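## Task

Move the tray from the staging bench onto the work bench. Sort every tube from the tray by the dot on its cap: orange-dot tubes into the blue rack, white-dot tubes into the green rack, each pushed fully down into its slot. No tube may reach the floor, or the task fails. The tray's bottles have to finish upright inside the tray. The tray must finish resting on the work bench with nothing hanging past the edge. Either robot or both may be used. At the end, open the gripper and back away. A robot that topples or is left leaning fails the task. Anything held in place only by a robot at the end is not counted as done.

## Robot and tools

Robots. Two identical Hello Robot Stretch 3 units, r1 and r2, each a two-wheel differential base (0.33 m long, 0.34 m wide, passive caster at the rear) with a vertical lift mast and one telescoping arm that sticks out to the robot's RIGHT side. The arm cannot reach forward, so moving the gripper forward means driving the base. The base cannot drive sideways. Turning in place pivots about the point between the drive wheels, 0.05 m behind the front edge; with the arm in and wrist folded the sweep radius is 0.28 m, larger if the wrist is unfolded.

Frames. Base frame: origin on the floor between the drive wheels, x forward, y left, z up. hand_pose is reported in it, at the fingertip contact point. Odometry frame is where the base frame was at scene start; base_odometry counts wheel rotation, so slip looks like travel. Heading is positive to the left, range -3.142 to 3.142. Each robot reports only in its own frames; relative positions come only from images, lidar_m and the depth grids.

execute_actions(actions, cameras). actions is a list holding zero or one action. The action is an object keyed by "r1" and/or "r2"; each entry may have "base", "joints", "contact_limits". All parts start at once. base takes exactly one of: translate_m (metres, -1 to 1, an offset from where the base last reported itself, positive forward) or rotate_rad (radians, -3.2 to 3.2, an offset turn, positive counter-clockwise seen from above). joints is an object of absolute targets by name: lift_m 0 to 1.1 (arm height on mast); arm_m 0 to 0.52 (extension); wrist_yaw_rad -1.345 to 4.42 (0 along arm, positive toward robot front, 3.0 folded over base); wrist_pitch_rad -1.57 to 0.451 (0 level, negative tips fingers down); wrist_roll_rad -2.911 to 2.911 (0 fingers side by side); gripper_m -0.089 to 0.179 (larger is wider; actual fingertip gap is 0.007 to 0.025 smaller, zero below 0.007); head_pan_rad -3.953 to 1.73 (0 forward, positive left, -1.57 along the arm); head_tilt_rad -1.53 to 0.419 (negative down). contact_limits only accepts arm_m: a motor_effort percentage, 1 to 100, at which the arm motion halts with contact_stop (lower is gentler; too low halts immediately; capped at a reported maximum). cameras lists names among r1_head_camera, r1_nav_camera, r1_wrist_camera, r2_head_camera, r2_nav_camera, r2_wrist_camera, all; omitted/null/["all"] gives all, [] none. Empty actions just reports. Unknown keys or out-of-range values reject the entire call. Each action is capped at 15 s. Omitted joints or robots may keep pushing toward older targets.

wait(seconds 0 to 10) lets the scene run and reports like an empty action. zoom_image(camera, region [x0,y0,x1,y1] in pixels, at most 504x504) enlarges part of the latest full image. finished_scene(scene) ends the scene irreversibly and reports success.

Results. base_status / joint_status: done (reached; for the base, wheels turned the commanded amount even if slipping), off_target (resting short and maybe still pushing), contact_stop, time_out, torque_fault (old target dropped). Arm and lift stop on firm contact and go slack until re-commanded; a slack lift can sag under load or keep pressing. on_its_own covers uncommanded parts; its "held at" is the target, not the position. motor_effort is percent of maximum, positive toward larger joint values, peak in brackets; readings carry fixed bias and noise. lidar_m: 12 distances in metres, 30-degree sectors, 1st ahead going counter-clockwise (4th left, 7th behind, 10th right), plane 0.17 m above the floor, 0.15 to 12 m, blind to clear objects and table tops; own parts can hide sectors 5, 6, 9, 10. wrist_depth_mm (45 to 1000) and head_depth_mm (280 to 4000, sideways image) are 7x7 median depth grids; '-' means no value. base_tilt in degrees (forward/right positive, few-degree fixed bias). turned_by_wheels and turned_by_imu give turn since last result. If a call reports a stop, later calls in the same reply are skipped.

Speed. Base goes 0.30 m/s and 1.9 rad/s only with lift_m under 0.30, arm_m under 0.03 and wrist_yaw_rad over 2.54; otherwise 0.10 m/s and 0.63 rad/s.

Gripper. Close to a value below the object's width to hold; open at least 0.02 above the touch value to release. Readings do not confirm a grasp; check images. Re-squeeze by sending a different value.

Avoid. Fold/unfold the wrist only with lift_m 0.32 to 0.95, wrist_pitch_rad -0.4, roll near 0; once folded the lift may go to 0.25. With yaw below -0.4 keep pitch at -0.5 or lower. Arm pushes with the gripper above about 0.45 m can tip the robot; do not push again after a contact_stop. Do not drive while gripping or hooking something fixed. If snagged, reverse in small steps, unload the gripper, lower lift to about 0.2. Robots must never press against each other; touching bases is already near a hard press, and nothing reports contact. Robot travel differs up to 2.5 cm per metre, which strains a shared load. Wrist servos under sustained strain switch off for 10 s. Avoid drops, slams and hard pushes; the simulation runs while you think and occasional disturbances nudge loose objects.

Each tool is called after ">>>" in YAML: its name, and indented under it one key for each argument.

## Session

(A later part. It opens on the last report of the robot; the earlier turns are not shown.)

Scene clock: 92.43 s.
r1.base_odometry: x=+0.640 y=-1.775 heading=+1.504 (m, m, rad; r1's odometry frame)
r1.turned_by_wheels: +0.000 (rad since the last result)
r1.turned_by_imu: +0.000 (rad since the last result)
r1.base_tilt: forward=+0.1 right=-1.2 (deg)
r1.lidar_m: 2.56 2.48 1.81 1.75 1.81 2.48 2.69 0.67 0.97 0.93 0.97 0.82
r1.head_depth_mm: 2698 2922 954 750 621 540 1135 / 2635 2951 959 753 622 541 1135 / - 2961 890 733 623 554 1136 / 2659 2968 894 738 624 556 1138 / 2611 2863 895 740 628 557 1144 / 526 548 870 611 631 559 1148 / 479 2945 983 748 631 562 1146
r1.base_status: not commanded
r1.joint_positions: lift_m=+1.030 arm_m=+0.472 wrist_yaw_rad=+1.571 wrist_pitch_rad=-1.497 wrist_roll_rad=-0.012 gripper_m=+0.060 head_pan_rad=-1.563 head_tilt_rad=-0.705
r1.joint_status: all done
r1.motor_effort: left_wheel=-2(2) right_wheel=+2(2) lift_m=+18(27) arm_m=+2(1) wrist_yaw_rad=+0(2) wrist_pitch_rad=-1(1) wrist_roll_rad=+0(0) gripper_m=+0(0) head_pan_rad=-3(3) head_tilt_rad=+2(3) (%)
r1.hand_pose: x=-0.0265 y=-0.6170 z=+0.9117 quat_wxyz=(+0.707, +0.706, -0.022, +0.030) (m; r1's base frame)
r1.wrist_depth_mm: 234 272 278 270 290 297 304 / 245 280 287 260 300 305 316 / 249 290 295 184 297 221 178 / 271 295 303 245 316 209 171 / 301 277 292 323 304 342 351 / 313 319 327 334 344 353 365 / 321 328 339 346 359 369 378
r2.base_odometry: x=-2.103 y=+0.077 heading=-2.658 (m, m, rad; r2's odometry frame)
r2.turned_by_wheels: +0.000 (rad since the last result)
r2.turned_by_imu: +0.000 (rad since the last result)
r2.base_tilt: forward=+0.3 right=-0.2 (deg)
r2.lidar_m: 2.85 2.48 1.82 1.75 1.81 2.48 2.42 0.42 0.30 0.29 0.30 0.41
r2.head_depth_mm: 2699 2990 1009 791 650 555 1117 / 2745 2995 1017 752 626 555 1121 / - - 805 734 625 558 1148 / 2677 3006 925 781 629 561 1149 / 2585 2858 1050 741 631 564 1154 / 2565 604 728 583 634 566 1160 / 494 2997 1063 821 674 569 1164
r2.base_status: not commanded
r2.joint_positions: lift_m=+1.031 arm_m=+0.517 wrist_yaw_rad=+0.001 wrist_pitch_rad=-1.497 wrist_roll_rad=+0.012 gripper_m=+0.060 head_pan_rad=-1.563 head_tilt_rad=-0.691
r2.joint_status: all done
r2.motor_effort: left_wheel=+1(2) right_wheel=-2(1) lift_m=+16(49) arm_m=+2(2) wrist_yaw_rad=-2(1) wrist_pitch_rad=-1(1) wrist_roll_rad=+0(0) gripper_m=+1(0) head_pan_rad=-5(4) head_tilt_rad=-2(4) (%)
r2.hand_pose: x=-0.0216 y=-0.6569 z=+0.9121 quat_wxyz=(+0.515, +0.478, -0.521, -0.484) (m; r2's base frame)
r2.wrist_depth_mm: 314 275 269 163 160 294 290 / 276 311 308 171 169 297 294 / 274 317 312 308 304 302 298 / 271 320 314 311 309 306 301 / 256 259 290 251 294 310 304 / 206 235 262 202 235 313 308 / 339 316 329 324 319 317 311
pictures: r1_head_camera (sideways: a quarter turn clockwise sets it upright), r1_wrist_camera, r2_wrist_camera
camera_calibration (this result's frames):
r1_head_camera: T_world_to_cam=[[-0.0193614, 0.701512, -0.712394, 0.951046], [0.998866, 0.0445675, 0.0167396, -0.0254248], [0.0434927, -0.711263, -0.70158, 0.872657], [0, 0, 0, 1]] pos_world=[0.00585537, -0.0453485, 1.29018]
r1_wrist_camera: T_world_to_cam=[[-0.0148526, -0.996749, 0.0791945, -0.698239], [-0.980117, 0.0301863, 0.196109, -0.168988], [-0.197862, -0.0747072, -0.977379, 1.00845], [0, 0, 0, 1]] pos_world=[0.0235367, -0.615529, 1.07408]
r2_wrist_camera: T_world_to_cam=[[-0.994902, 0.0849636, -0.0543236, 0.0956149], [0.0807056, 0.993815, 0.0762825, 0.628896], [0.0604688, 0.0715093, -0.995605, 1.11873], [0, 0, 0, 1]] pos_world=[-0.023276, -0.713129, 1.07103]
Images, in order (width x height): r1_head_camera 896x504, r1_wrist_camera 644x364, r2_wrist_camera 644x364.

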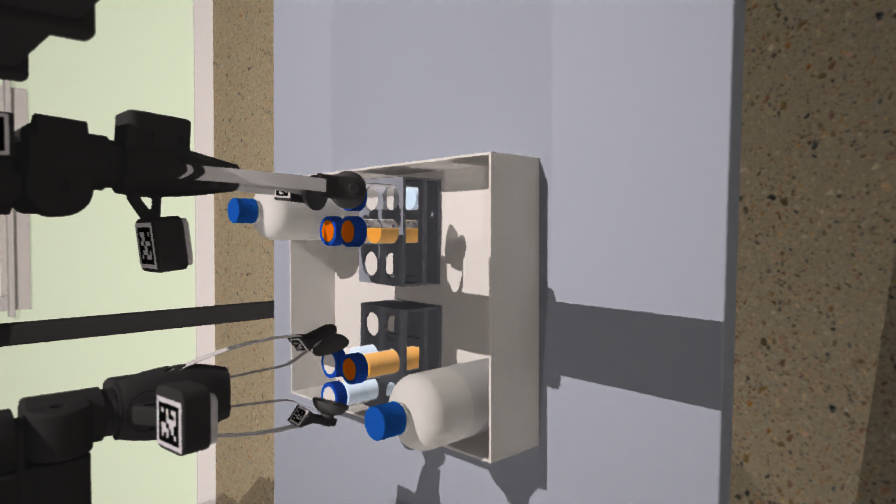

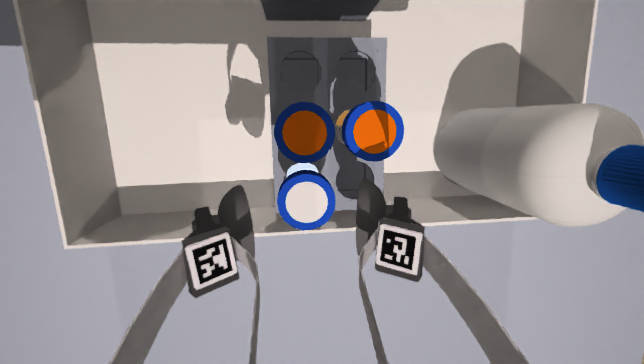

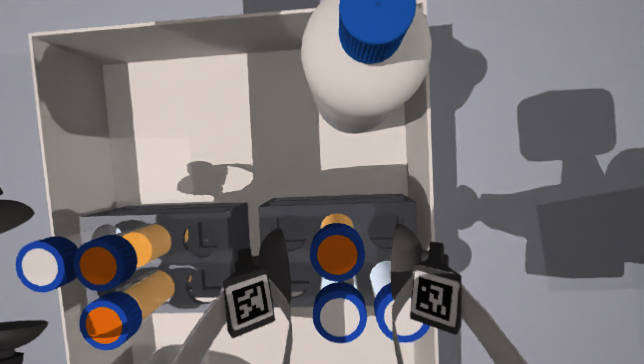

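>>> execute_actions:
  actions:
    - {"r1":{"joints":{"lift_m":0.994}},"r2":{"base":{"translate_m":0.003},"joints":{"lift_m":0.992}}}
  cameras: ["r1_wrist_camera","r2_wrist_camera"]

>>> execute_actions:
  actions:
    - {"r1":{"joints":{"gripper_m":0.0}},"r2":{"joints":{"gripper_m":0.0}}}
  cameras: ["r1_wrist_camera","r2_wrist_camera"]

>>> execute_actions:
  actions:
    - {"r1":{"joints":{"lift_m":1.09}},"r2":{"joints":{"lift_m":1.09}}}
  cameras: ["r1_head_camera","r1_wrist_camera","r2_wrist_camera"]

Scene clock: 94.47 s.
r1.base_odometry: x=+0.640 y=-1.775 heading=+1.504 (m, m, rad; r1's odometry frame)
r1.turned_by_wheels: +0.000 (rad since the last result)
r1.turned_by_imu: +0.000 (rad since the last result)
r1.base_tilt: forward=+0.1 right=-1.2 (deg)
r1.lidar_m: 2.57 2.47 1.81 1.74 1.81 2.48 2.69 0.67 0.97 0.93 0.97 0.82
r1.head_depth_mm: - 2931 955 752 621 540 1134 / 2747 2895 958 754 622 541 1131 / - 2878 894 734 625 554 1136 / 2633 2913 894 737 625 557 1137 / 2614 2853 918 741 628 558 1142 / 541 547 765 613 631 559 1147 / 477 3023 981 746 632 561 1151
r1.base_status: not commanded
r1.joint_positions: lift_m=+0.994 arm_m=+0.472 wrist_yaw_rad=+1.571 wrist_pitch_rad=-1.497 wrist_roll_rad=-0.012 gripper_m=+0.060 head_pan_rad=-1.563 head_tilt_rad=-0.705
r1.joint_status: all done
r1.motor_effort: left_wheel=-2(1) right_wheel=+2(2) lift_m=+18(18) arm_m=+2(2) wrist_yaw_rad=-2(2) wrist_pitch_rad=-1(1) wrist_roll_rad=+0(0) gripper_m=+0(0) head_pan_rad=-3(3) head_tilt_rad=+2(2) (%)
r1.hand_pose: x=-0.0265 y=-0.6170 z=+0.8757 quat_wxyz=(+0.707, +0.706, -0.022, +0.030) (m; r1's base frame)
r1.wrist_depth_mm: 234 242 245 200 256 264 228 / 231 249 254 248 263 271 230 / 228 255 260 148 152 221 155 / 225 262 268 186 281 209 149 / 216 248 263 157 272 266 164 / 277 281 290 295 305 315 321 / 284 291 298 308 315 326 332
r2.base_odometry: x=-2.105 y=+0.076 heading=-2.658 (m, m, rad; r2's odometry frame)
r2.turned_by_wheels: +0.000 (rad since the last result)
r2.turned_by_imu: +0.000 (rad since the last result)
r2.base_tilt: forward=+0.1 right=-0.1 (deg)
r2.lidar_m: 2.84 2.49 1.82 1.75 1.81 2.48 2.43 0.42 0.30 0.29 0.30 0.41
r2.head_depth_mm: - 2957 1010 793 650 553 1113 / - 2993 1019 750 626 555 1125 / - - 796 739 626 558 1142 / 2675 3030 926 782 628 562 1160 / 2605 2883 1048 737 630 564 1150 / 551 605 752 588 633 566 1156 / 514 615 1059 823 672 569 1168
r2.base_status: done
r2.joint_positions: lift_m=+0.993 arm_m=+0.517 wrist_yaw_rad=+0.001 wrist_pitch_rad=-1.497 wrist_roll_rad=+0.012 gripper_m=+0.060 head_pan_rad=-1.563 head_tilt_rad=-0.691
r2.joint_status: all done
r2.motor_effort: left_wheel=+2(6) right_wheel=-2(4) lift_m=+15(18) arm_m=+1(2) wrist_yaw_rad=-2(2) wrist_pitch_rad=-1(1) wrist_roll_rad=+1(0) gripper_m=+0(0) head_pan_rad=-5(5) head_tilt_rad=-3(4) (%)
r2.hand_pose: x=-0.0216 y=-0.6569 z=+0.8741 quat_wxyz=(+0.515, +0.478, -0.521, -0.484) (m; r2's base frame)
r2.wrist_depth_mm: 226 234 244 127 122 258 254 / 259 275 270 145 133 262 258 / 257 276 273 271 243 263 260 / 255 281 276 272 253 267 265 / 229 222 227 213 212 273 266 / 162 222 223 154 205 274 269 / 164 225 287 162 154 277 274
pictures: r1_wrist_camera, r2_wrist_camera
camera_calibration (this result's frames):
r1_wrist_camera: T_world_to_cam=[[-0.0148526, -0.996749, 0.0791945, -0.695388], [-0.980117, 0.0301862, 0.196109, -0.161927], [-0.197862, -0.0747072, -0.977379, 0.973266], [0, 0, 0, 1]] pos_world=[0.0235367, -0.615529, 1.03808]
r2_wrist_camera: T_world_to_cam=[[-0.994902, 0.0849634, -0.0543236, 0.0935505], [0.0807053, 0.993815, 0.0762825, 0.631795], [0.0604688, 0.0715094, -0.995605, 1.08089], [0, 0, 0, 1]] pos_world=[-0.023276, -0.713129, 1.03303]
Images, in order (width x height): r1_wrist_camera 644x364, r2_wrist_camera 644x364.

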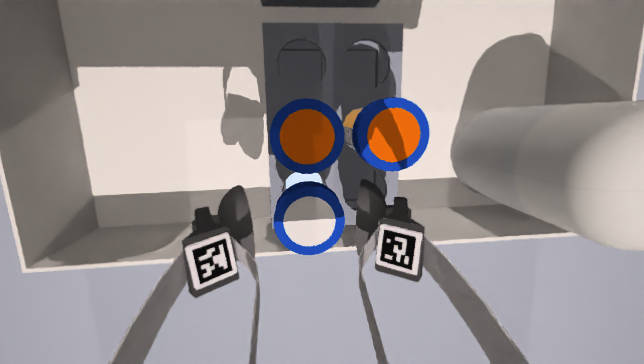

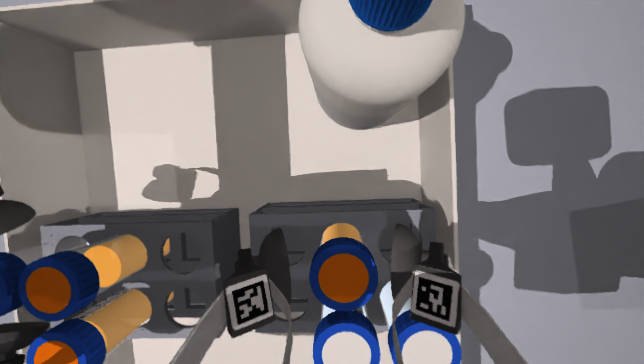

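Scene clock: 95.57 s.
r1.base_odometry: x=+0.640 y=-1.775 heading=+1.504 (m, m, rad; r1's odometry frame)
r1.turned_by_wheels: +0.000 (rad since the last result)
r1.turned_by_imu: +0.000 (rad since the last result)
r1.base_tilt: forward=+0.0 right=-1.2 (deg)
r1.lidar_m: 2.55 2.48 1.82 1.74 1.81 2.48 2.70 0.67 0.97 0.93 0.97 0.82
r1.head_depth_mm: - 2910 956 751 620 540 1135 / 2737 2885 960 752 623 542 1137 / - 2891 889 732 626 554 1136 / 2627 2885 893 737 627 557 1141 / 2595 2854 899 739 629 557 1151 / 542 547 791 612 629 559 1138 / 477 3010 981 746 632 561 1155
r1.base_status: not commanded
r1.joint_positions: lift_m=+0.994 arm_m=+0.472 wrist_yaw_rad=+1.571 wrist_pitch_rad=-1.497 wrist_roll_rad=-0.012 gripper_m=+0.001 head_pan_rad=-1.563 head_tilt_rad=-0.705
r1.joint_status: all done
r1.motor_effort: left_wheel=-2(2) right_wheel=+2(2) lift_m=+17(16) arm_m=+2(2) wrist_yaw_rad=-1(1) wrist_pitch_rad=-2(1) wrist_roll_rad=+1(0) gripper_m=-15(95) head_pan_rad=-3(3) head_tilt_rad=+1(2) (%)
r1.hand_pose: x=-0.0265 y=-0.6170 z=+0.8757 quat_wxyz=(+0.707, +0.706, -0.022, +0.030) (m; r1's base frame)
r1.wrist_depth_mm: 234 242 244 200 255 263 228 / 232 247 253 250 262 272 230 / 228 256 260 148 152 221 154 / 225 262 268 158 281 209 149 / 215 249 245 154 250 266 164 / 277 284 292 298 304 314 321 / 285 289 299 306 316 324 333
r2.base_odometry: x=-2.105 y=+0.076 heading=-2.658 (m, m, rad; r2's odometry frame)
r2.turned_by_wheels: +0.000 (rad since the last result)
r2.turned_by_imu: +0.000 (rad since the last result)
r2.base_tilt: forward=+0.2 right=-0.3 (deg)
r2.lidar_m: 2.84 2.48 1.82 1.75 1.81 2.48 2.43 0.42 0.30 0.29 0.30 0.42
r2.head_depth_mm: - 3025 1011 793 652 554 1119 / - 2987 1018 750 626 556 1128 / - - 790 737 625 558 1152 / 2677 3009 923 782 630 562 1152 / 2628 2898 1046 739 631 564 1159 / 553 606 743 588 633 566 1158 / 516 614 1062 826 673 568 1163
r2.base_status: not commanded
r2.joint_positions: lift_m=+0.993 arm_m=+0.517 wrist_yaw_rad=+0.001 wrist_pitch_rad=-1.497 wrist_roll_rad=+0.012 gripper_m=+0.001 head_pan_rad=-1.563 head_tilt_rad=-0.691
r2.joint_status: all done
r2.motor_effort: left_wheel=+1(1) right_wheel=-2(2) lift_m=+16(16) arm_m=+1(1) wrist_yaw_rad=-2(2) wrist_pitch_rad=-1(1) wrist_roll_rad=+0(0) gripper_m=-15(91) head_pan_rad=-5(5) head_tilt_rad=-2(4) (%)
r2.hand_pose: x=-0.0216 y=-0.6569 z=+0.8741 quat_wxyz=(+0.515, +0.478, -0.521, -0.484) (m; r2's base frame)
r2.wrist_depth_mm: 227 234 242 127 122 260 257 / 259 274 271 145 133 262 259 / 256 278 273 270 241 265 261 / 253 281 277 271 253 267 262 / 229 221 237 214 211 273 266 / 161 222 236 152 204 274 270 / 164 225 287 159 154 278 275
pictures: r1_wrist_camera, r2_wrist_camera
camera_calibration (this result's frames):
r1_wrist_camera: T_world_to_cam=[[-0.0148527, -0.996749, 0.0791945, -0.695388], [-0.980117, 0.0301864, 0.196109, -0.161927], [-0.197862, -0.0747072, -0.977379, 0.973266], [0, 0, 0, 1]] pos_world=[0.0235367, -0.615529, 1.03808]
r2_wrist_camera: T_world_to_cam=[[-0.994902, 0.0849638, -0.0543236, 0.0935506], [0.0807057, 0.993815, 0.0762823, 0.631795], [0.0604688, 0.0715092, -0.995605, 1.08089], [0, 0, 0, 1]] pos_world=[-0.023276, -0.713129, 1.03303]
Images, in order (width x height): r1_wrist_camera 644x364, r2_wrist_camera 644x364.

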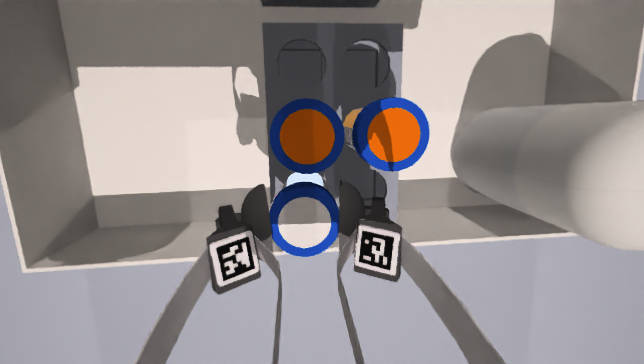

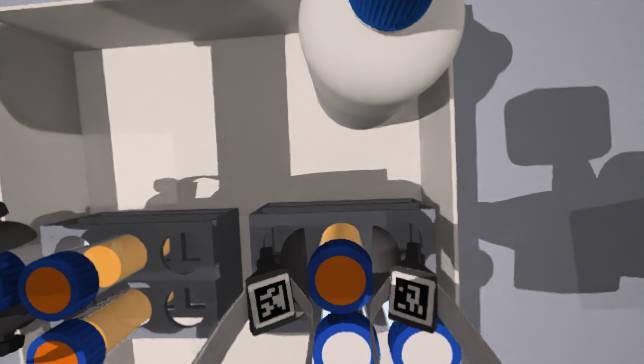

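Scene clock: 97.30 s.
r1.base_odometry: x=+0.640 y=-1.775 heading=+1.504 (m, m, rad; r1's odometry frame)
r1.turned_by_wheels: +0.000 (rad since the last result)
r1.turned_by_imu: +0.000 (rad since the last result)
r1.base_tilt: forward=+0.0 right=-1.1 (deg)
r1.lidar_m: 2.56 2.47 1.81 1.74 1.81 2.48 2.69 0.67 0.96 0.93 0.97 0.82
r1.head_depth_mm: 2637 2906 952 751 621 541 1132 / 2608 2968 958 754 623 542 1133 / 2575 2932 863 732 625 554 1138 / 2610 2952 894 736 627 556 1144 / 2587 2894 897 754 629 558 1144 / 494 3024 731 613 628 559 1147 / 2578 3016 981 749 633 560 1148
r1.base_status: not commanded
r1.joint_positions: lift_m=+1.090 arm_m=+0.472 wrist_yaw_rad=+1.571 wrist_pitch_rad=-1.497 wrist_roll_rad=-0.012 gripper_m=+0.001 head_pan_rad=-1.563 head_tilt_rad=-0.705
r1.joint_status: all done
r1.motor_effort: left_wheel=-2(2) right_wheel=+2(2) lift_m=+30(32) arm_m=+2(2) wrist_yaw_rad=-1(0) wrist_pitch_rad=-1(1) wrist_roll_rad=+0(0) gripper_m=-15(16) head_pan_rad=-3(3) head_tilt_rad=+2(2) (%)
r1.hand_pose: x=-0.0265 y=-0.6170 z=+0.9711 quat_wxyz=(+0.707, +0.706, -0.022, +0.030) (m; r1's base frame)
r1.wrist_depth_mm: 320 325 332 330 345 342 367 / 329 332 342 295 356 358 377 / 339 341 351 242 362 237 387 / 348 343 362 305 349 244 404 / 362 369 373 155 395 405 420 / 370 380 391 400 407 421 436 / 384 389 401 413 422 437 -
r2.base_odometry: x=-2.105 y=+0.076 heading=-2.658 (m, m, rad; r2's odometry frame)
r2.turned_by_wheels: +0.000 (rad since the last result)
r2.turned_by_imu: +0.000 (rad since the last result)
r2.base_tilt: forward=+0.1 right=-0.2 (deg)
r2.lidar_m: 2.84 2.49 1.82 1.75 1.81 2.48 2.43 0.42 0.30 0.29 0.31 0.41
r2.head_depth_mm: 2650 2977 1011 793 651 553 1121 / 2666 2996 1018 749 627 555 1120 / - 3047 768 735 628 559 1147 / 2707 3029 921 782 628 562 1152 / 2564 2903 1043 738 633 565 1166 / 554 675 975 588 633 567 1158 / 529 3040 1062 824 673 569 1163
r2.base_status: not commanded
r2.joint_positions: lift_m=+1.089 arm_m=+0.517 wrist_yaw_rad=+0.001 wrist_pitch_rad=-1.497 wrist_roll_rad=+0.012 gripper_m=+0.001 head_pan_rad=-1.563 head_tilt_rad=-0.691
r2.joint_status: all done
r2.motor_effort: left_wheel=+1(1) right_wheel=-2(1) lift_m=+52(55) arm_m=+2(2) wrist_yaw_rad=-1(1) wrist_pitch_rad=-1(1) wrist_roll_rad=+0(0) gripper_m=-15(14) head_pan_rad=-5(5) head_tilt_rad=-4(4) (%)
r2.hand_pose: x=-0.0216 y=-0.6569 z=+0.9707 quat_wxyz=(+0.515, +0.478, -0.521, -0.484) (m; r2's base frame)
r2.wrist_depth_mm: 377 368 367 358 351 351 345 / 378 332 365 228 355 355 349 / 385 363 372 369 360 361 353 / 390 358 379 368 365 362 356 / 394 262 321 313 368 367 363 / 401 325 384 151 374 372 371 / 402 361 390 386 383 377 368
pictures: r1_head_camera (sideways: a quarter turn clockwise sets it upright), r1_wrist_camera, r2_wrist_camera
camera_calibration (this result's frames):
r1_head_camera: T_world_to_cam=[[-0.0193617, 0.701512, -0.712394, 0.951046], [0.998866, 0.0445679, 0.0167396, -0.0254248], [0.0434929, -0.711263, -0.70158, 0.872657], [0, 0, 0, 1]] pos_world=[0.00585539, -0.0453485, 1.29018]
r1_wrist_camera: T_world_to_cam=[[-0.0148527, -0.996749, 0.0791945, -0.702939], [-0.980117, 0.0301864, 0.196109, -0.180624], [-0.197862, -0.0747072, -0.977379, 1.06645], [0, 0, 0, 1]] pos_world=[0.0235367, -0.61553, 1.13341]
r2_wrist_camera: T_world_to_cam=[[-0.994902, 0.0849637, -0.0543236, 0.0987983], [0.0807057, 0.993815, 0.0762825, 0.624427], [0.0604688, 0.0715093, -0.995605, 1.17707], [0, 0, 0, 1]] pos_world=[-0.023276, -0.71313, 1.12963]
Images, in order (width x height): r1_head_camera 896x504, r1_wrist_camera 644x364, r2_wrist_camera 644x364.

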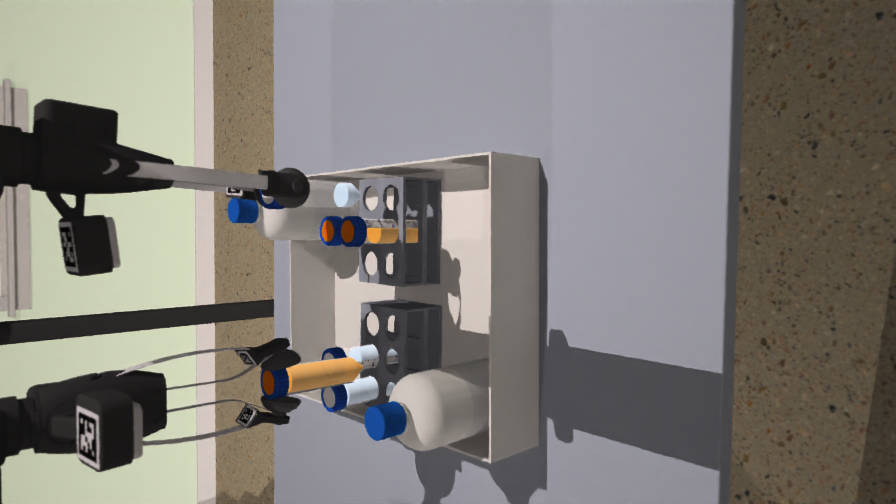

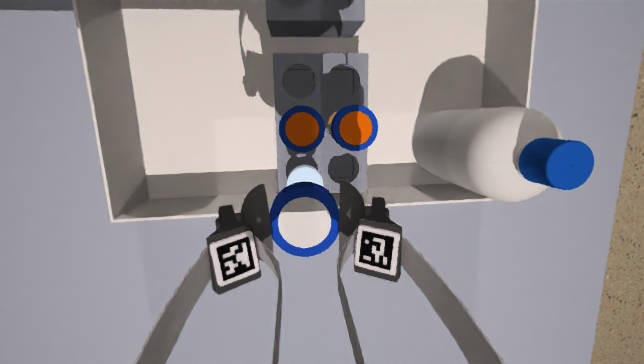

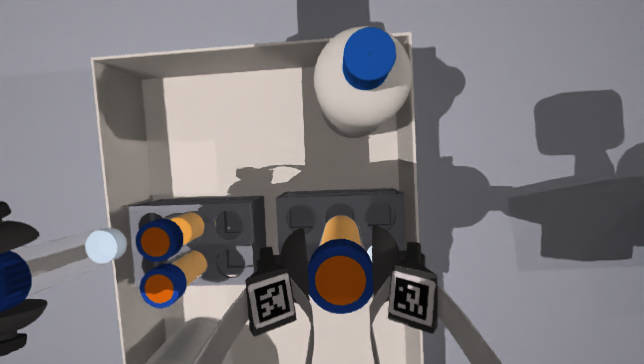

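>>> execute_actions:
  actions:
    - {"r1":{"base":{"translate_m":-0.45}},"r2":{"base":{"translate_m":-0.49}}}
  cameras: ["r1_head_camera","r2_head_camera","r1_wrist_camera","r2_wrist_camera"]

Scene clock: 104.70 s.
r1.base_odometry: x=+0.610 y=-2.224 heading=+1.504 (m, m, rad; r1's odometry frame)
r1.turned_by_wheels: +0.000 (rad since the last result)
r1.turned_by_imu: -0.002 (rad since the last result)
r1.base_tilt: forward=+0.1 right=-1.1 (deg)
r1.lidar_m: 1.25 2.49 1.81 1.74 1.81 2.33 2.25 2.33 0.32 0.93 0.97 1.26
r1.head_depth_mm: 2619 2944 2360 802 621 539 1113 / 2624 2945 959 755 623 540 970 / 2575 2957 926 756 624 555 1136 / 2599 2951 965 737 626 556 1140 / 2679 2975 970 741 627 557 1145 / 2677 3010 978 767 630 560 1144 / 2675 2986 942 770 633 561 1147
r1.base_status: done
r1.joint_positions: lift_m=+1.090 arm_m=+0.472 wrist_yaw_rad=+1.571 wrist_pitch_rad=-1.497 wrist_roll_rad=-0.012 gripper_m=+0.001 head_pan_rad=-1.563 head_tilt_rad=-0.705
r1.joint_status: not commanded
r1.motor_effort: left_wheel=-2(6) right_wheel=+2(5) lift_m=+30(30) arm_m=+2(2) wrist_yaw_rad=-2(2) wrist_pitch_rad=-2(1) wrist_roll_rad=+0(0) gripper_m=-16(16) head_pan_rad=-3(3) head_tilt_rad=+2(2) (%)
r1.hand_pose: x=-0.0265 y=-0.6170 z=+0.9711 quat_wxyz=(+0.707, +0.706, -0.022, +0.030) (m; r1's base frame)
r1.wrist_depth_mm: 321 327 334 306 350 358 368 / 329 338 341 301 358 371 378 / 340 348 352 353 370 379 391 / 349 356 364 368 383 393 404 / 361 366 371 154 400 403 421 / 370 378 393 401 407 419 - / 383 - - - - - -
r2.base_odometry: x=-1.672 y=+0.304 heading=-2.658 (m, m, rad; r2's odometry frame)
r2.turned_by_wheels: +0.000 (rad since the last result)
r2.turned_by_imu: +0.003 (rad since the last result)
r2.base_tilt: forward=+0.2 right=-0.1 (deg)
r2.lidar_m: 1.14 2.47 1.81 1.74 1.82 2.49 1.94 2.14 0.31 0.29 0.30 0.42
r2.head_depth_mm: 2637 2982 2469 819 651 553 605 / 2675 2975 1017 801 655 556 744 / - 3055 918 784 658 558 1148 / 2673 3040 1026 751 663 560 1150 / 2697 3051 1043 791 666 564 1157 / 2686 3075 1053 819 670 567 1162 / 2693 3078 1062 823 673 569 1160
r2.base_status: done
r2.joint_positions: lift_m=+1.089 arm_m=+0.517 wrist_yaw_rad=+0.001 wrist_pitch_rad=-1.497 wrist_roll_rad=+0.012 gripper_m=+0.001 head_pan_rad=-1.563 head_tilt_rad=-0.691
r2.joint_status: not commanded
r2.motor_effort: left_wheel=+1(2) right_wheel=-1(7) lift_m=+52(52) arm_m=+1(1) wrist_yaw_rad=-2(2) wrist_pitch_rad=-1(1) wrist_roll_rad=+0(1) gripper_m=-15(14) head_pan_rad=-5(5) head_tilt_rad=-3(4) (%)
r2.hand_pose: x=-0.0216 y=-0.6569 z=+0.9707 quat_wxyz=(+0.515, +0.478, -0.521, -0.484) (m; r2's base frame)
r2.wrist_depth_mm: 376 365 366 361 356 - - / 379 375 371 366 360 - - / 384 384 374 368 363 - - / 389 386 377 373 371 - - / 394 388 348 316 370 - - / 399 392 389 152 373 - - / 400 399 396 387 382 - -
pictures: r1_head_camera (sideways: a quarter turn clockwise sets it upright), r1_wrist_camera, r2_head_camera (sideways: a quarter turn clockwise sets it upright), r2_wrist_camera
camera_calibration (this result's frames):
r1_head_camera: T_world_to_cam=[[-0.0193616, 0.701512, -0.712394, 0.951046], [0.998866, 0.0445678, 0.0167396, -0.0254248], [0.0434929, -0.711263, -0.70158, 0.872657], [0, 0, 0, 1]] pos_world=[0.00585538, -0.0453485, 1.29018]
r1_wrist_camera: T_world_to_cam=[[-0.0148525, -0.996749, 0.0791945, -0.702939], [-0.980117, 0.0301861, 0.19611, -0.180624], [-0.197863, -0.0747072, -0.977379, 1.06645], [0, 0, 0, 1]] pos_world=[0.0235367, -0.61553, 1.13341]
r2_head_camera: T_world_to_cam=[[0.011992, 0.64519, -0.763928, 1.01187], [0.997823, 0.041824, 0.050987, -0.0626407], [0.0648468, -0.762877, -0.643284, 0.792893], [0, 0, 0, 1]] pos_world=[-0.00104668, -0.0453488, 1.28625]
r2_wrist_camera: T_world_to_cam=[[-0.994902, 0.0849641, -0.0543236, 0.0987985], [0.080706, 0.993815, 0.0762826, 0.624426], [0.0604689, 0.0715094, -0.995605, 1.17707], [0, 0, 0, 1]] pos_world=[-0.023276, -0.71313, 1.12963]
Images, in order (width x height): r1_head_camera 896x504, r1_wrist_camera 644x364, r2_head_camera 896x504, r2_wrist_camera 644x364.

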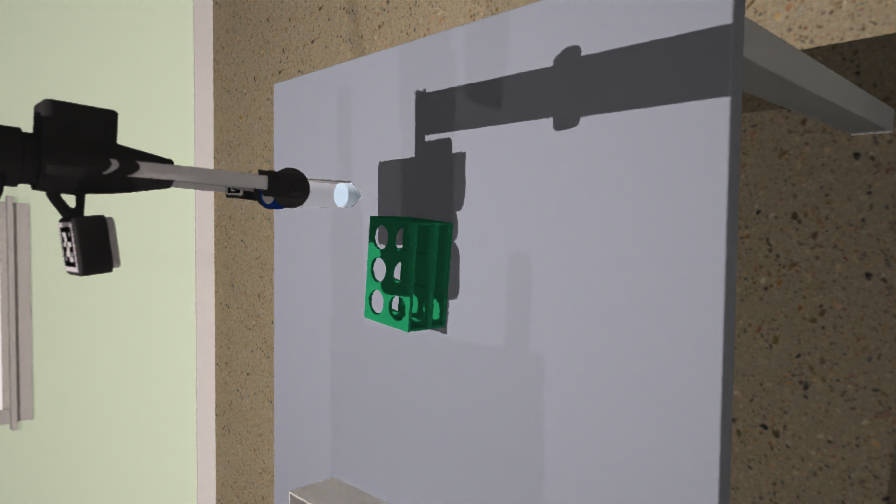

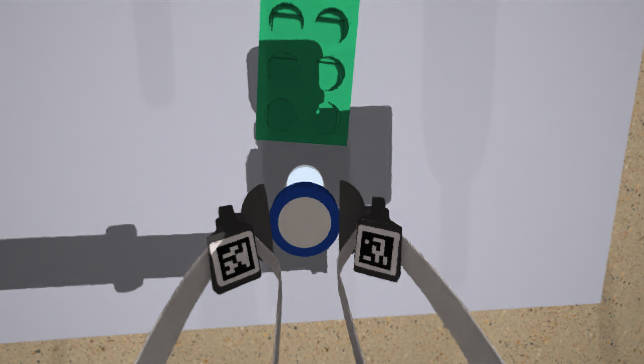

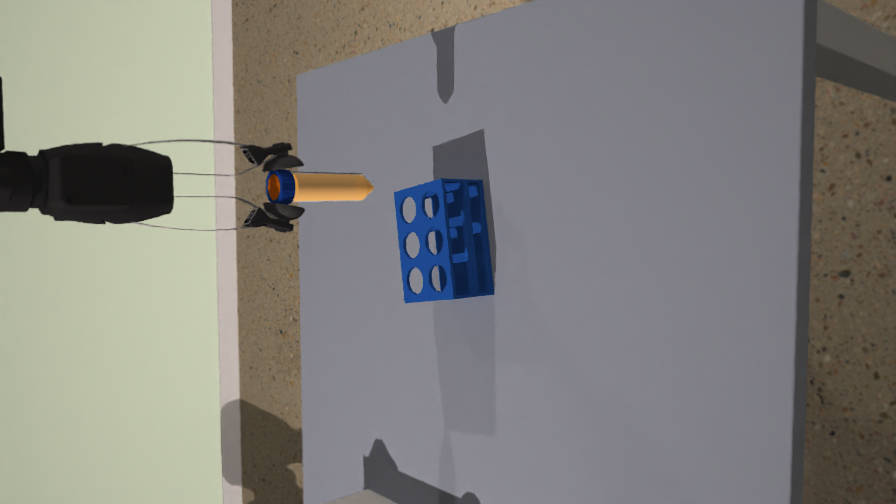

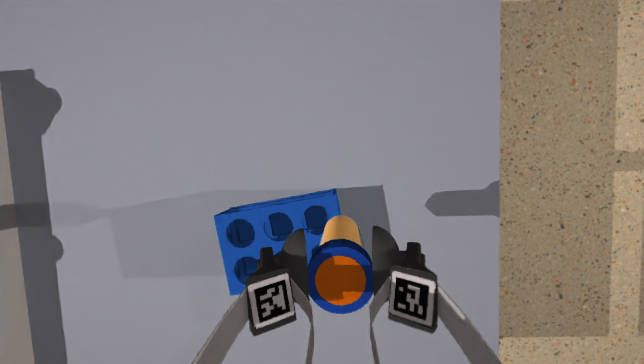

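>>> execute_actions:
  actions:
    - {"r1":{"base":{"translate_m":0.05},"joints":{"arm_m":0.454,"lift_m":1.055}},"r2":{"base":{"translate_m":0.022},"joints":{"arm_m":0.515,"lift_m":1.053}}}
  cameras: ["r1_head_camera","r2_head_camera","r1_wrist_camera","r2_wrist_camera"]

>>> zoom_image:
  camera: "r1_wrist_camera"
  region: [220,60,420,260]

>>> zoom_image:
  camera: "r2_wrist_camera"
  region: [200,150,400,350]

Scene clock: 108.17 s.
r1.base_odometry: x=+0.614 y=-2.175 heading=+1.504 (m, m, rad; r1's odometry frame)
r1.turned_by_wheels: +0.000 (rad since the last result)
r1.turned_by_imu: -0.001 (rad since the last result)
r1.base_tilt: forward=+0.0 right=-1.2 (deg)
r1.lidar_m: 1.21 2.48 1.81 1.75 1.81 2.38 2.29 2.38 0.35 0.93 0.97 1.21
r1.head_depth_mm: 2595 2926 2201 750 621 539 865 / 2622 2915 959 756 623 541 1114 / - 2964 925 735 624 555 1138 / 2647 2979 966 738 625 556 1143 / 2657 2992 972 763 627 559 1144 / 2672 2998 977 766 630 559 1144 / 2684 3012 875 761 632 561 1150
r1.base_status: done
r1.joint_positions: lift_m=+1.055 arm_m=+0.454 wrist_yaw_rad=+1.571 wrist_pitch_rad=-1.497 wrist_roll_rad=-0.012 gripper_m=+0.001 head_pan_rad=-1.563 head_tilt_rad=-0.705
r1.joint_status: all done
r1.motor_effort: left_wheel=-1(3) right_wheel=+2(9) lift_m=+18(28) arm_m=-2(2) wrist_yaw_rad=+0(1) wrist_pitch_rad=-1(1) wrist_roll_rad=+0(0) gripper_m=-15(16) head_pan_rad=-3(3) head_tilt_rad=+2(2) (%)
r1.hand_pose: x=-0.0265 y=-0.5994 z=+0.9367 quat_wxyz=(+0.707, +0.706, -0.022, +0.030) (m; r1's base frame)
r1.wrist_depth_mm: 292 298 305 308 317 323 334 / 301 306 312 267 328 333 344 / 309 313 320 275 337 346 353 / 319 324 329 275 349 359 363 / 328 335 340 154 360 368 377 / 336 345 355 361 370 380 391 / 349 355 365 373 389 396 404
r2.base_odometry: x=-1.691 y=+0.294 heading=-2.658 (m, m, rad; r2's odometry frame)
r2.turned_by_wheels: +0.000 (rad since the last result)
r2.turned_by_imu: -0.001 (rad since the last result)
r2.base_tilt: forward=+0.1 right=-0.2 (deg)
r2.lidar_m: 1.14 2.48 1.82 1.75 1.81 2.49 1.96 2.15 0.30 0.29 0.30 0.42
r2.head_depth_mm: 2633 2930 2487 793 651 552 631 / 2749 2973 1018 798 655 555 1122 / - 3047 951 754 659 560 1147 / 2672 3017 1035 755 662 561 1148 / 2694 3010 1039 811 667 564 1154 / 2710 3048 1051 820 671 566 1156 / 2698 3044 1065 824 673 567 1164
r2.base_status: done
r2.joint_positions: lift_m=+1.054 arm_m=+0.515 wrist_yaw_rad=+0.001 wrist_pitch_rad=-1.497 wrist_roll_rad=+0.012 gripper_m=+0.001 head_pan_rad=-1.563 head_tilt_rad=-0.691
r2.joint_status: all done
r2.motor_effort: left_wheel=+1(5) right_wheel=-1(3) lift_m=+17(53) arm_m=-3(4) wrist_yaw_rad=-2(1) wrist_pitch_rad=-1(1) wrist_roll_rad=+0(0) gripper_m=-16(15) head_pan_rad=-5(5) head_tilt_rad=-3(4) (%)
r2.hand_pose: x=-0.0216 y=-0.6551 z=+0.9351 quat_wxyz=(+0.515, +0.479, -0.521, -0.484) (m; r2's base frame)
r2.wrist_depth_mm: 341 334 330 326 322 317 - / 342 339 335 328 324 320 - / 346 344 340 331 328 326 - / 352 347 344 337 331 327 - / 357 353 340 279 334 333 - / 361 356 352 152 338 337 - / 364 357 357 351 348 341 -
pictures: r1_head_camera (sideways: a quarter turn clockwise sets it upright), r1_wrist_camera, r2_head_camera (sideways: a quarter turn clockwise sets it upright), r2_wrist_camera
camera_calibration (this result's frames):
r1_head_camera: T_world_to_cam=[[-0.0193613, 0.701509, -0.712397, 0.95105], [0.998866, 0.0445675, 0.0167395, -0.0254246], [0.0434926, -0.711266, -0.701577, 0.872653], [0, 0, 0, 1]] pos_world=[0.00585537, -0.0453486, 1.29018]
r1_wrist_camera: T_world_to_cam=[[-0.0148528, -0.996749, 0.0791946, -0.68275], [-0.980117, 0.0301865, 0.196111, -0.17442], [-0.197864, -0.0747071, -0.977379, 1.03419], [0, 0, 0, 1]] pos_world=[0.0235366, -0.598004, 1.09907]
r2_head_camera: T_world_to_cam=[[0.011992, 0.64519, -0.763928, 1.01187], [0.997823, 0.041824, 0.050987, -0.0626407], [0.0648468, -0.762877, -0.643284, 0.792893], [0, 0, 0, 1]] pos_world=[-0.00104668, -0.0453488, 1.28625]
r2_wrist_camera: T_world_to_cam=[[-0.994902, 0.0849703, -0.054313, 0.096702], [0.0807056, 0.993805, 0.0764048, 0.625208], [0.0604687, 0.071632, -0.995597, 1.14154], [0, 0, 0, 1]] pos_world=[-0.023276, -0.711323, 1.09399]
Images, in order (width x height): r1_head_camera 896x504, r1_wrist_camera 644x364, r2_head_camera 896x504, r2_wrist_camera 644x364.

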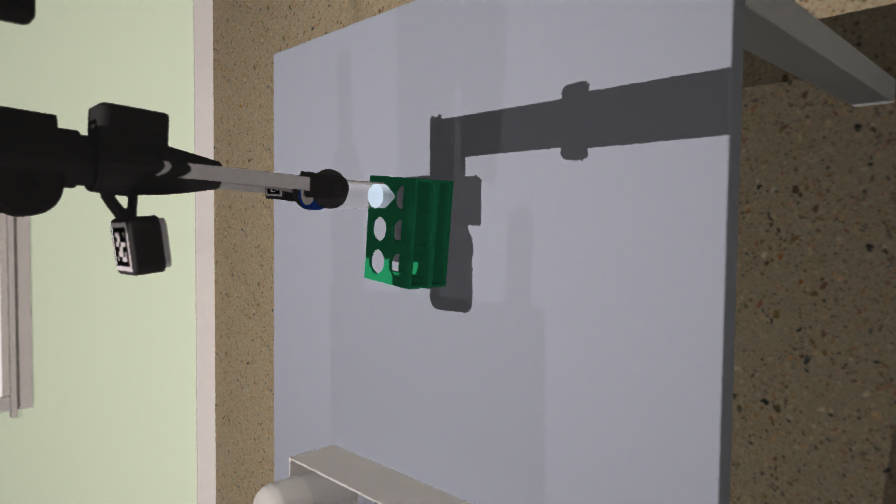

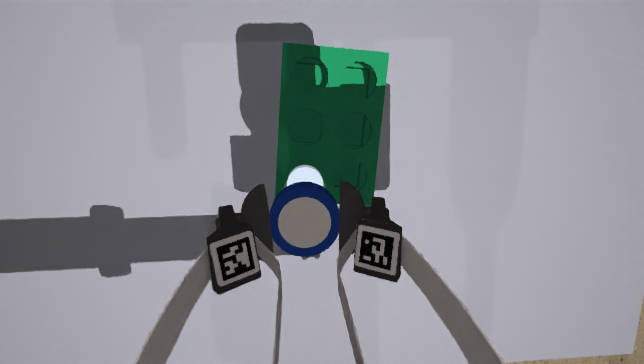

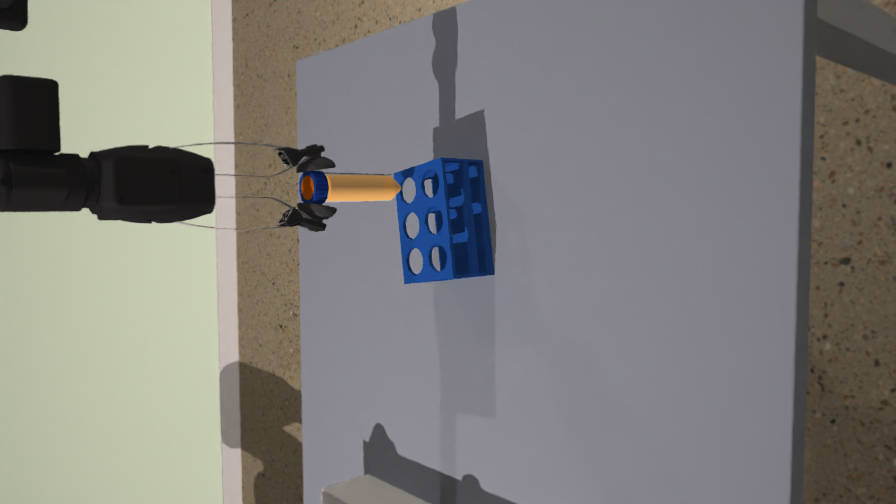

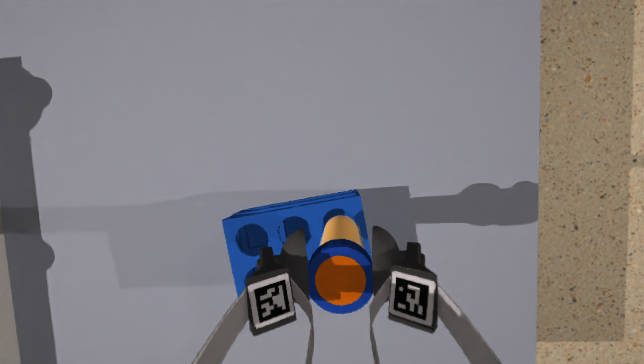

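Region (220, 60, 420, 260) of r1_wrist_camera's 644x364 image, scaled by 2.520.

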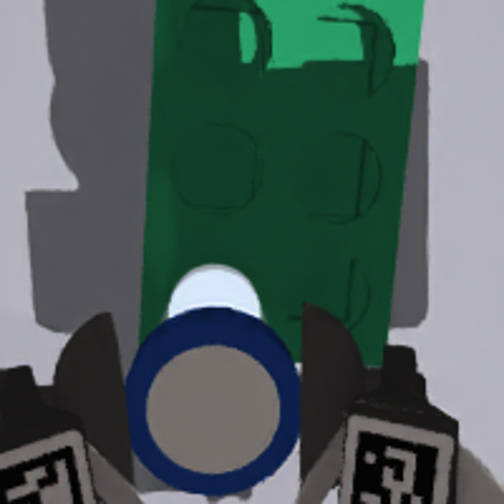

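Region (200, 150, 400, 350) of r2_wrist_camera's 644x364 image, scaled by 2.520.

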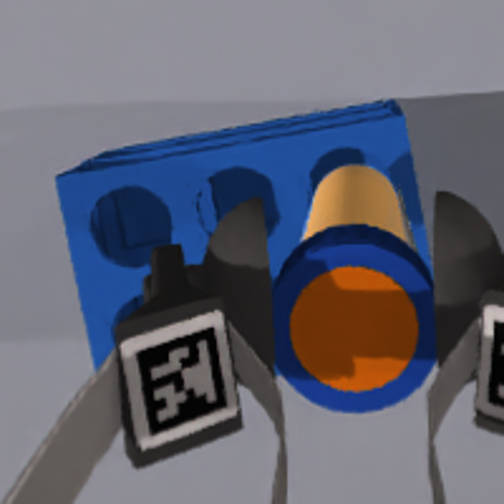

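>>> execute_actions:
  actions:
    - {"r1":{"joints":{"arm_m":0.452,"lift_m":1.04}},"r2":{"base":{"translate_m":0.003},"joints":{"arm_m":0.517,"lift_m":1.04}}}
  cameras: []

>>> execute_actions:
  actions:
    - {"r1":{"joints":{"lift_m":0.99}},"r2":{"joints":{"lift_m":0.988}}}
  cameras: ["r1_wrist_camera","r2_wrist_camera"]

Scene clock: 110.13 s.
r1.base_odometry: x=+0.614 y=-2.175 heading=+1.504 (m, m, rad; r1's odometry frame)
r1.turned_by_wheels: +0.000 (rad since the last result)
r1.turned_by_imu: +0.000 (rad since the last result)
r1.base_tilt: forward=+0.0 right=-1.1 (deg)
r1.lidar_m: 1.21 2.47 1.81 1.74 1.81 2.38 2.30 2.38 0.35 0.93 0.97 1.22
r1.head_depth_mm: 2662 2925 2198 750 621 540 863 / 2629 2937 960 755 622 541 1115 / - 3003 945 734 625 554 1140 / 2644 2998 970 738 626 557 1145 / 2676 2999 972 763 628 558 1148 / 2665 2995 976 765 630 558 1144 / 2691 3019 874 759 631 561 1153
r1.base_status: not commanded
r1.joint_positions: lift_m=+1.040 arm_m=+0.452 wrist_yaw_rad=+1.571 wrist_pitch_rad=-1.497 wrist_roll_rad=-0.012 gripper_m=+0.001 head_pan_rad=-1.563 head_tilt_rad=-0.705
r1.joint_status: all done
r1.motor_effort: left_wheel=-1(2) right_wheel=+2(2) lift_m=+17(17) arm_m=-2(2) wrist_yaw_rad=+1(1) wrist_pitch_rad=-1(2) wrist_roll_rad=+0(0) gripper_m=-15(15) head_pan_rad=-3(3) head_tilt_rad=+2(3) (%)
r1.hand_pose: x=-0.0265 y=-0.5974 z=+0.9217 quat_wxyz=(+0.707, +0.706, -0.022, +0.030) (m; r1's base frame)
r1.wrist_depth_mm: 279 283 290 297 303 311 319 / 286 293 296 271 313 322 327 / 294 300 307 260 321 328 338 / 302 308 316 260 332 340 349 / 314 320 324 154 346 352 361 / 322 330 340 346 355 365 374 / 333 338 348 356 371 375 389
r2.base_odometry: x=-1.694 y=+0.292 heading=-2.658 (m, m, rad; r2's odometry frame)
r2.turned_by_wheels: +0.000 (rad since the last result)
r2.turned_by_imu: +0.000 (rad since the last result)
r2.base_tilt: forward=+0.0 right=+0.0 (deg)
r2.lidar_m: 1.14 2.47 1.81 1.75 1.81 2.48 1.97 2.16 0.30 0.29 0.30 0.42
r2.head_depth_mm: 2668 2969 2481 794 651 553 631 / 2738 2995 1018 795 655 556 1121 / - 3030 954 752 659 559 1143 / 2653 3038 1034 750 664 561 1157 / 2686 3011 1048 812 667 565 1159 / 2696 3068 1057 819 669 568 1159 / 2720 3036 1067 824 675 569 1163
r2.base_status: done
r2.joint_positions: lift_m=+1.041 arm_m=+0.517 wrist_yaw_rad=+0.001 wrist_pitch_rad=-1.497 wrist_roll_rad=+0.012 gripper_m=+0.001 head_pan_rad=-1.563 head_tilt_rad=-0.691
r2.joint_status: all done
r2.motor_effort: left_wheel=+1(5) right_wheel=-2(5) lift_m=+16(17) arm_m=+2(0) wrist_yaw_rad=-2(0) wrist_pitch_rad=-1(1) wrist_roll_rad=+0(0) gripper_m=-14(15) head_pan_rad=-5(5) head_tilt_rad=-3(3) (%)
r2.hand_pose: x=-0.0216 y=-0.6566 z=+0.9221 quat_wxyz=(+0.515, +0.479, -0.521, -0.484) (m; r2's base frame)
r2.wrist_depth_mm: 326 320 317 312 308 305 - / 330 325 320 316 314 308 - / 334 331 325 319 315 312 - / 338 332 329 324 318 316 - / 340 338 327 264 324 320 - / 344 341 341 152 324 322 - / 352 349 340 337 333 326 -
pictures: none
No camera images: the call's "cameras" was empty. Leave "cameras" out to get every camera's image.

Scene clock: 111.43 s.
r1.base_odometry: x=+0.614 y=-2.175 heading=+1.504 (m, m, rad; r1's odometry frame)
r1.turned_by_wheels: +0.000 (rad since the last result)
r1.turned_by_imu: +0.000 (rad since the last result)
r1.base_tilt: forward=+0.0 right=-1.2 (deg)
r1.lidar_m: 1.21 2.48 1.81 1.75 1.82 2.38 2.30 2.38 0.35 0.93 0.96 1.22
r1.head_depth_mm: - 2922 2194 752 622 540 862 / 2699 2880 957 754 622 542 1118 / - - 962 735 626 555 1134 / 2650 2917 970 736 626 557 1141 / 2651 2996 975 764 628 558 1139 / 2649 2998 973 768 631 558 1151 / 2672 3028 876 761 633 561 1149
r1.base_status: not commanded
r1.joint_positions: lift_m=+0.990 arm_m=+0.452 wrist_yaw_rad=+1.571 wrist_pitch_rad=-1.497 wrist_roll_rad=-0.012 gripper_m=+0.001 head_pan_rad=-1.563 head_tilt_rad=-0.705
r1.joint_status: all done
r1.motor_effort: left_wheel=-2(1) right_wheel=+2(2) lift_m=+18(19) arm_m=-2(2) wrist_yaw_rad=-1(0) wrist_pitch_rad=-1(1) wrist_roll_rad=+0(0) gripper_m=-15(16) head_pan_rad=-3(3) head_tilt_rad=+3(2) (%)
r1.hand_pose: x=-0.0265 y=-0.5974 z=+0.8717 quat_wxyz=(+0.707, +0.706, -0.022, +0.030) (m; r1's base frame)
r1.wrist_depth_mm: 237 240 245 198 253 263 269 / 241 246 252 203 257 270 276 / 250 253 260 237 270 278 287 / 257 261 267 210 279 287 294 / 263 268 273 154 291 297 307 / 272 278 288 293 300 310 317 / 280 286 293 302 311 319 328
r2.base_odometry: x=-1.694 y=+0.292 heading=-2.658 (m, m, rad; r2's odometry frame)
r2.turned_by_wheels: +0.000 (rad since the last result)
r2.turned_by_imu: +0.000 (rad since the last result)
r2.base_tilt: forward=+0.3 right=-0.2 (deg)
r2.lidar_m: 1.14 2.48 1.81 1.75 1.81 2.49 1.96 2.15 0.30 0.29 0.31 0.42
r2.head_depth_mm: - 3009 2465 793 650 554 632 / - 2984 1014 798 655 555 1124 / - - 1029 751 658 558 1147 / 2687 3001 1033 753 662 561 1151 / 2706 3052 1046 814 666 565 1156 / 2728 3017 1057 820 671 567 1159 / 2697 3102 1064 823 673 570 1165
r2.base_status: not commanded
r2.joint_positions: lift_m=+0.989 arm_m=+0.517 wrist_yaw_rad=+0.001 wrist_pitch_rad=-1.497 wrist_roll_rad=+0.012 gripper_m=+0.001 head_pan_rad=-1.563 head_tilt_rad=-0.691
r2.joint_status: all done
r2.motor_effort: left_wheel=+1(1) right_wheel=-1(1) lift_m=+17(18) arm_m=+2(2) wrist_yaw_rad=-2(2) wrist_pitch_rad=-1(1) wrist_roll_rad=+0(0) gripper_m=-15(13) head_pan_rad=-5(5) head_tilt_rad=-3(3) (%)
r2.hand_pose: x=-0.0216 y=-0.6565 z=+0.8701 quat_wxyz=(+0.515, +0.479, -0.521, -0.484) (m; r2's base frame)
r2.wrist_depth_mm: 272 270 266 263 259 256 967 / 276 271 268 263 261 258 973 / 280 276 271 269 266 259 996 / 284 280 276 271 268 263 - / 286 284 249 211 270 267 - / 290 287 248 152 - 269 - / 295 289 287 280 277 272 -
pictures: r1_wrist_camera, r2_wrist_camera
camera_calibration (this result's frames):
r1_wrist_camera: T_world_to_cam=[[-0.0148545, -0.996748, 0.0791946, -0.67561], [-0.980117, 0.0301882, 0.19611, -0.161731], [-0.197863, -0.0747068, -0.977379, 0.970811], [0, 0, 0, 1]] pos_world=[0.0235366, -0.596005, 1.03407]
r2_wrist_camera: T_world_to_cam=[[-0.994902, 0.0849738, -0.0543068, 0.0932905], [0.0807053, 0.9938, 0.0764753, 0.631529], [0.0604685, 0.0717026, -0.995591, 1.07698], [0, 0, 0, 1]] pos_world=[-0.023276, -0.712762, 1.029]
Images, in order (width x height): r1_wrist_camera 644x364, r2_wrist_camera 644x364.

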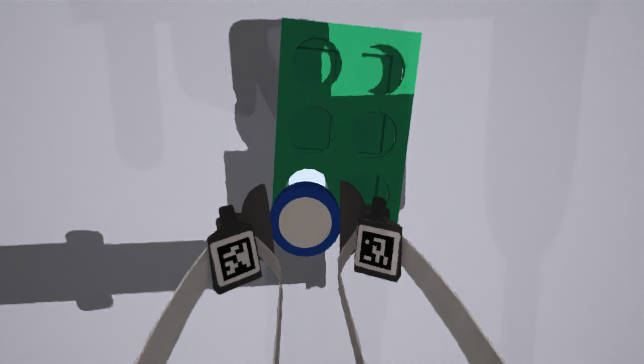

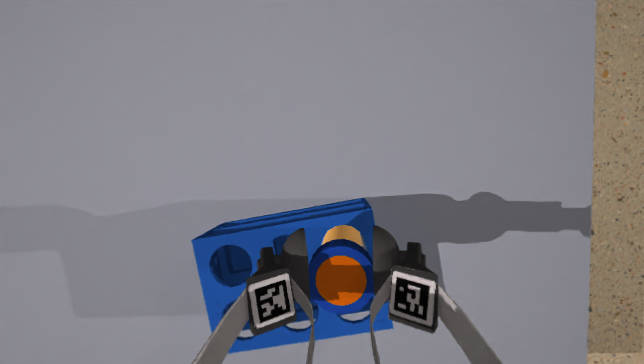

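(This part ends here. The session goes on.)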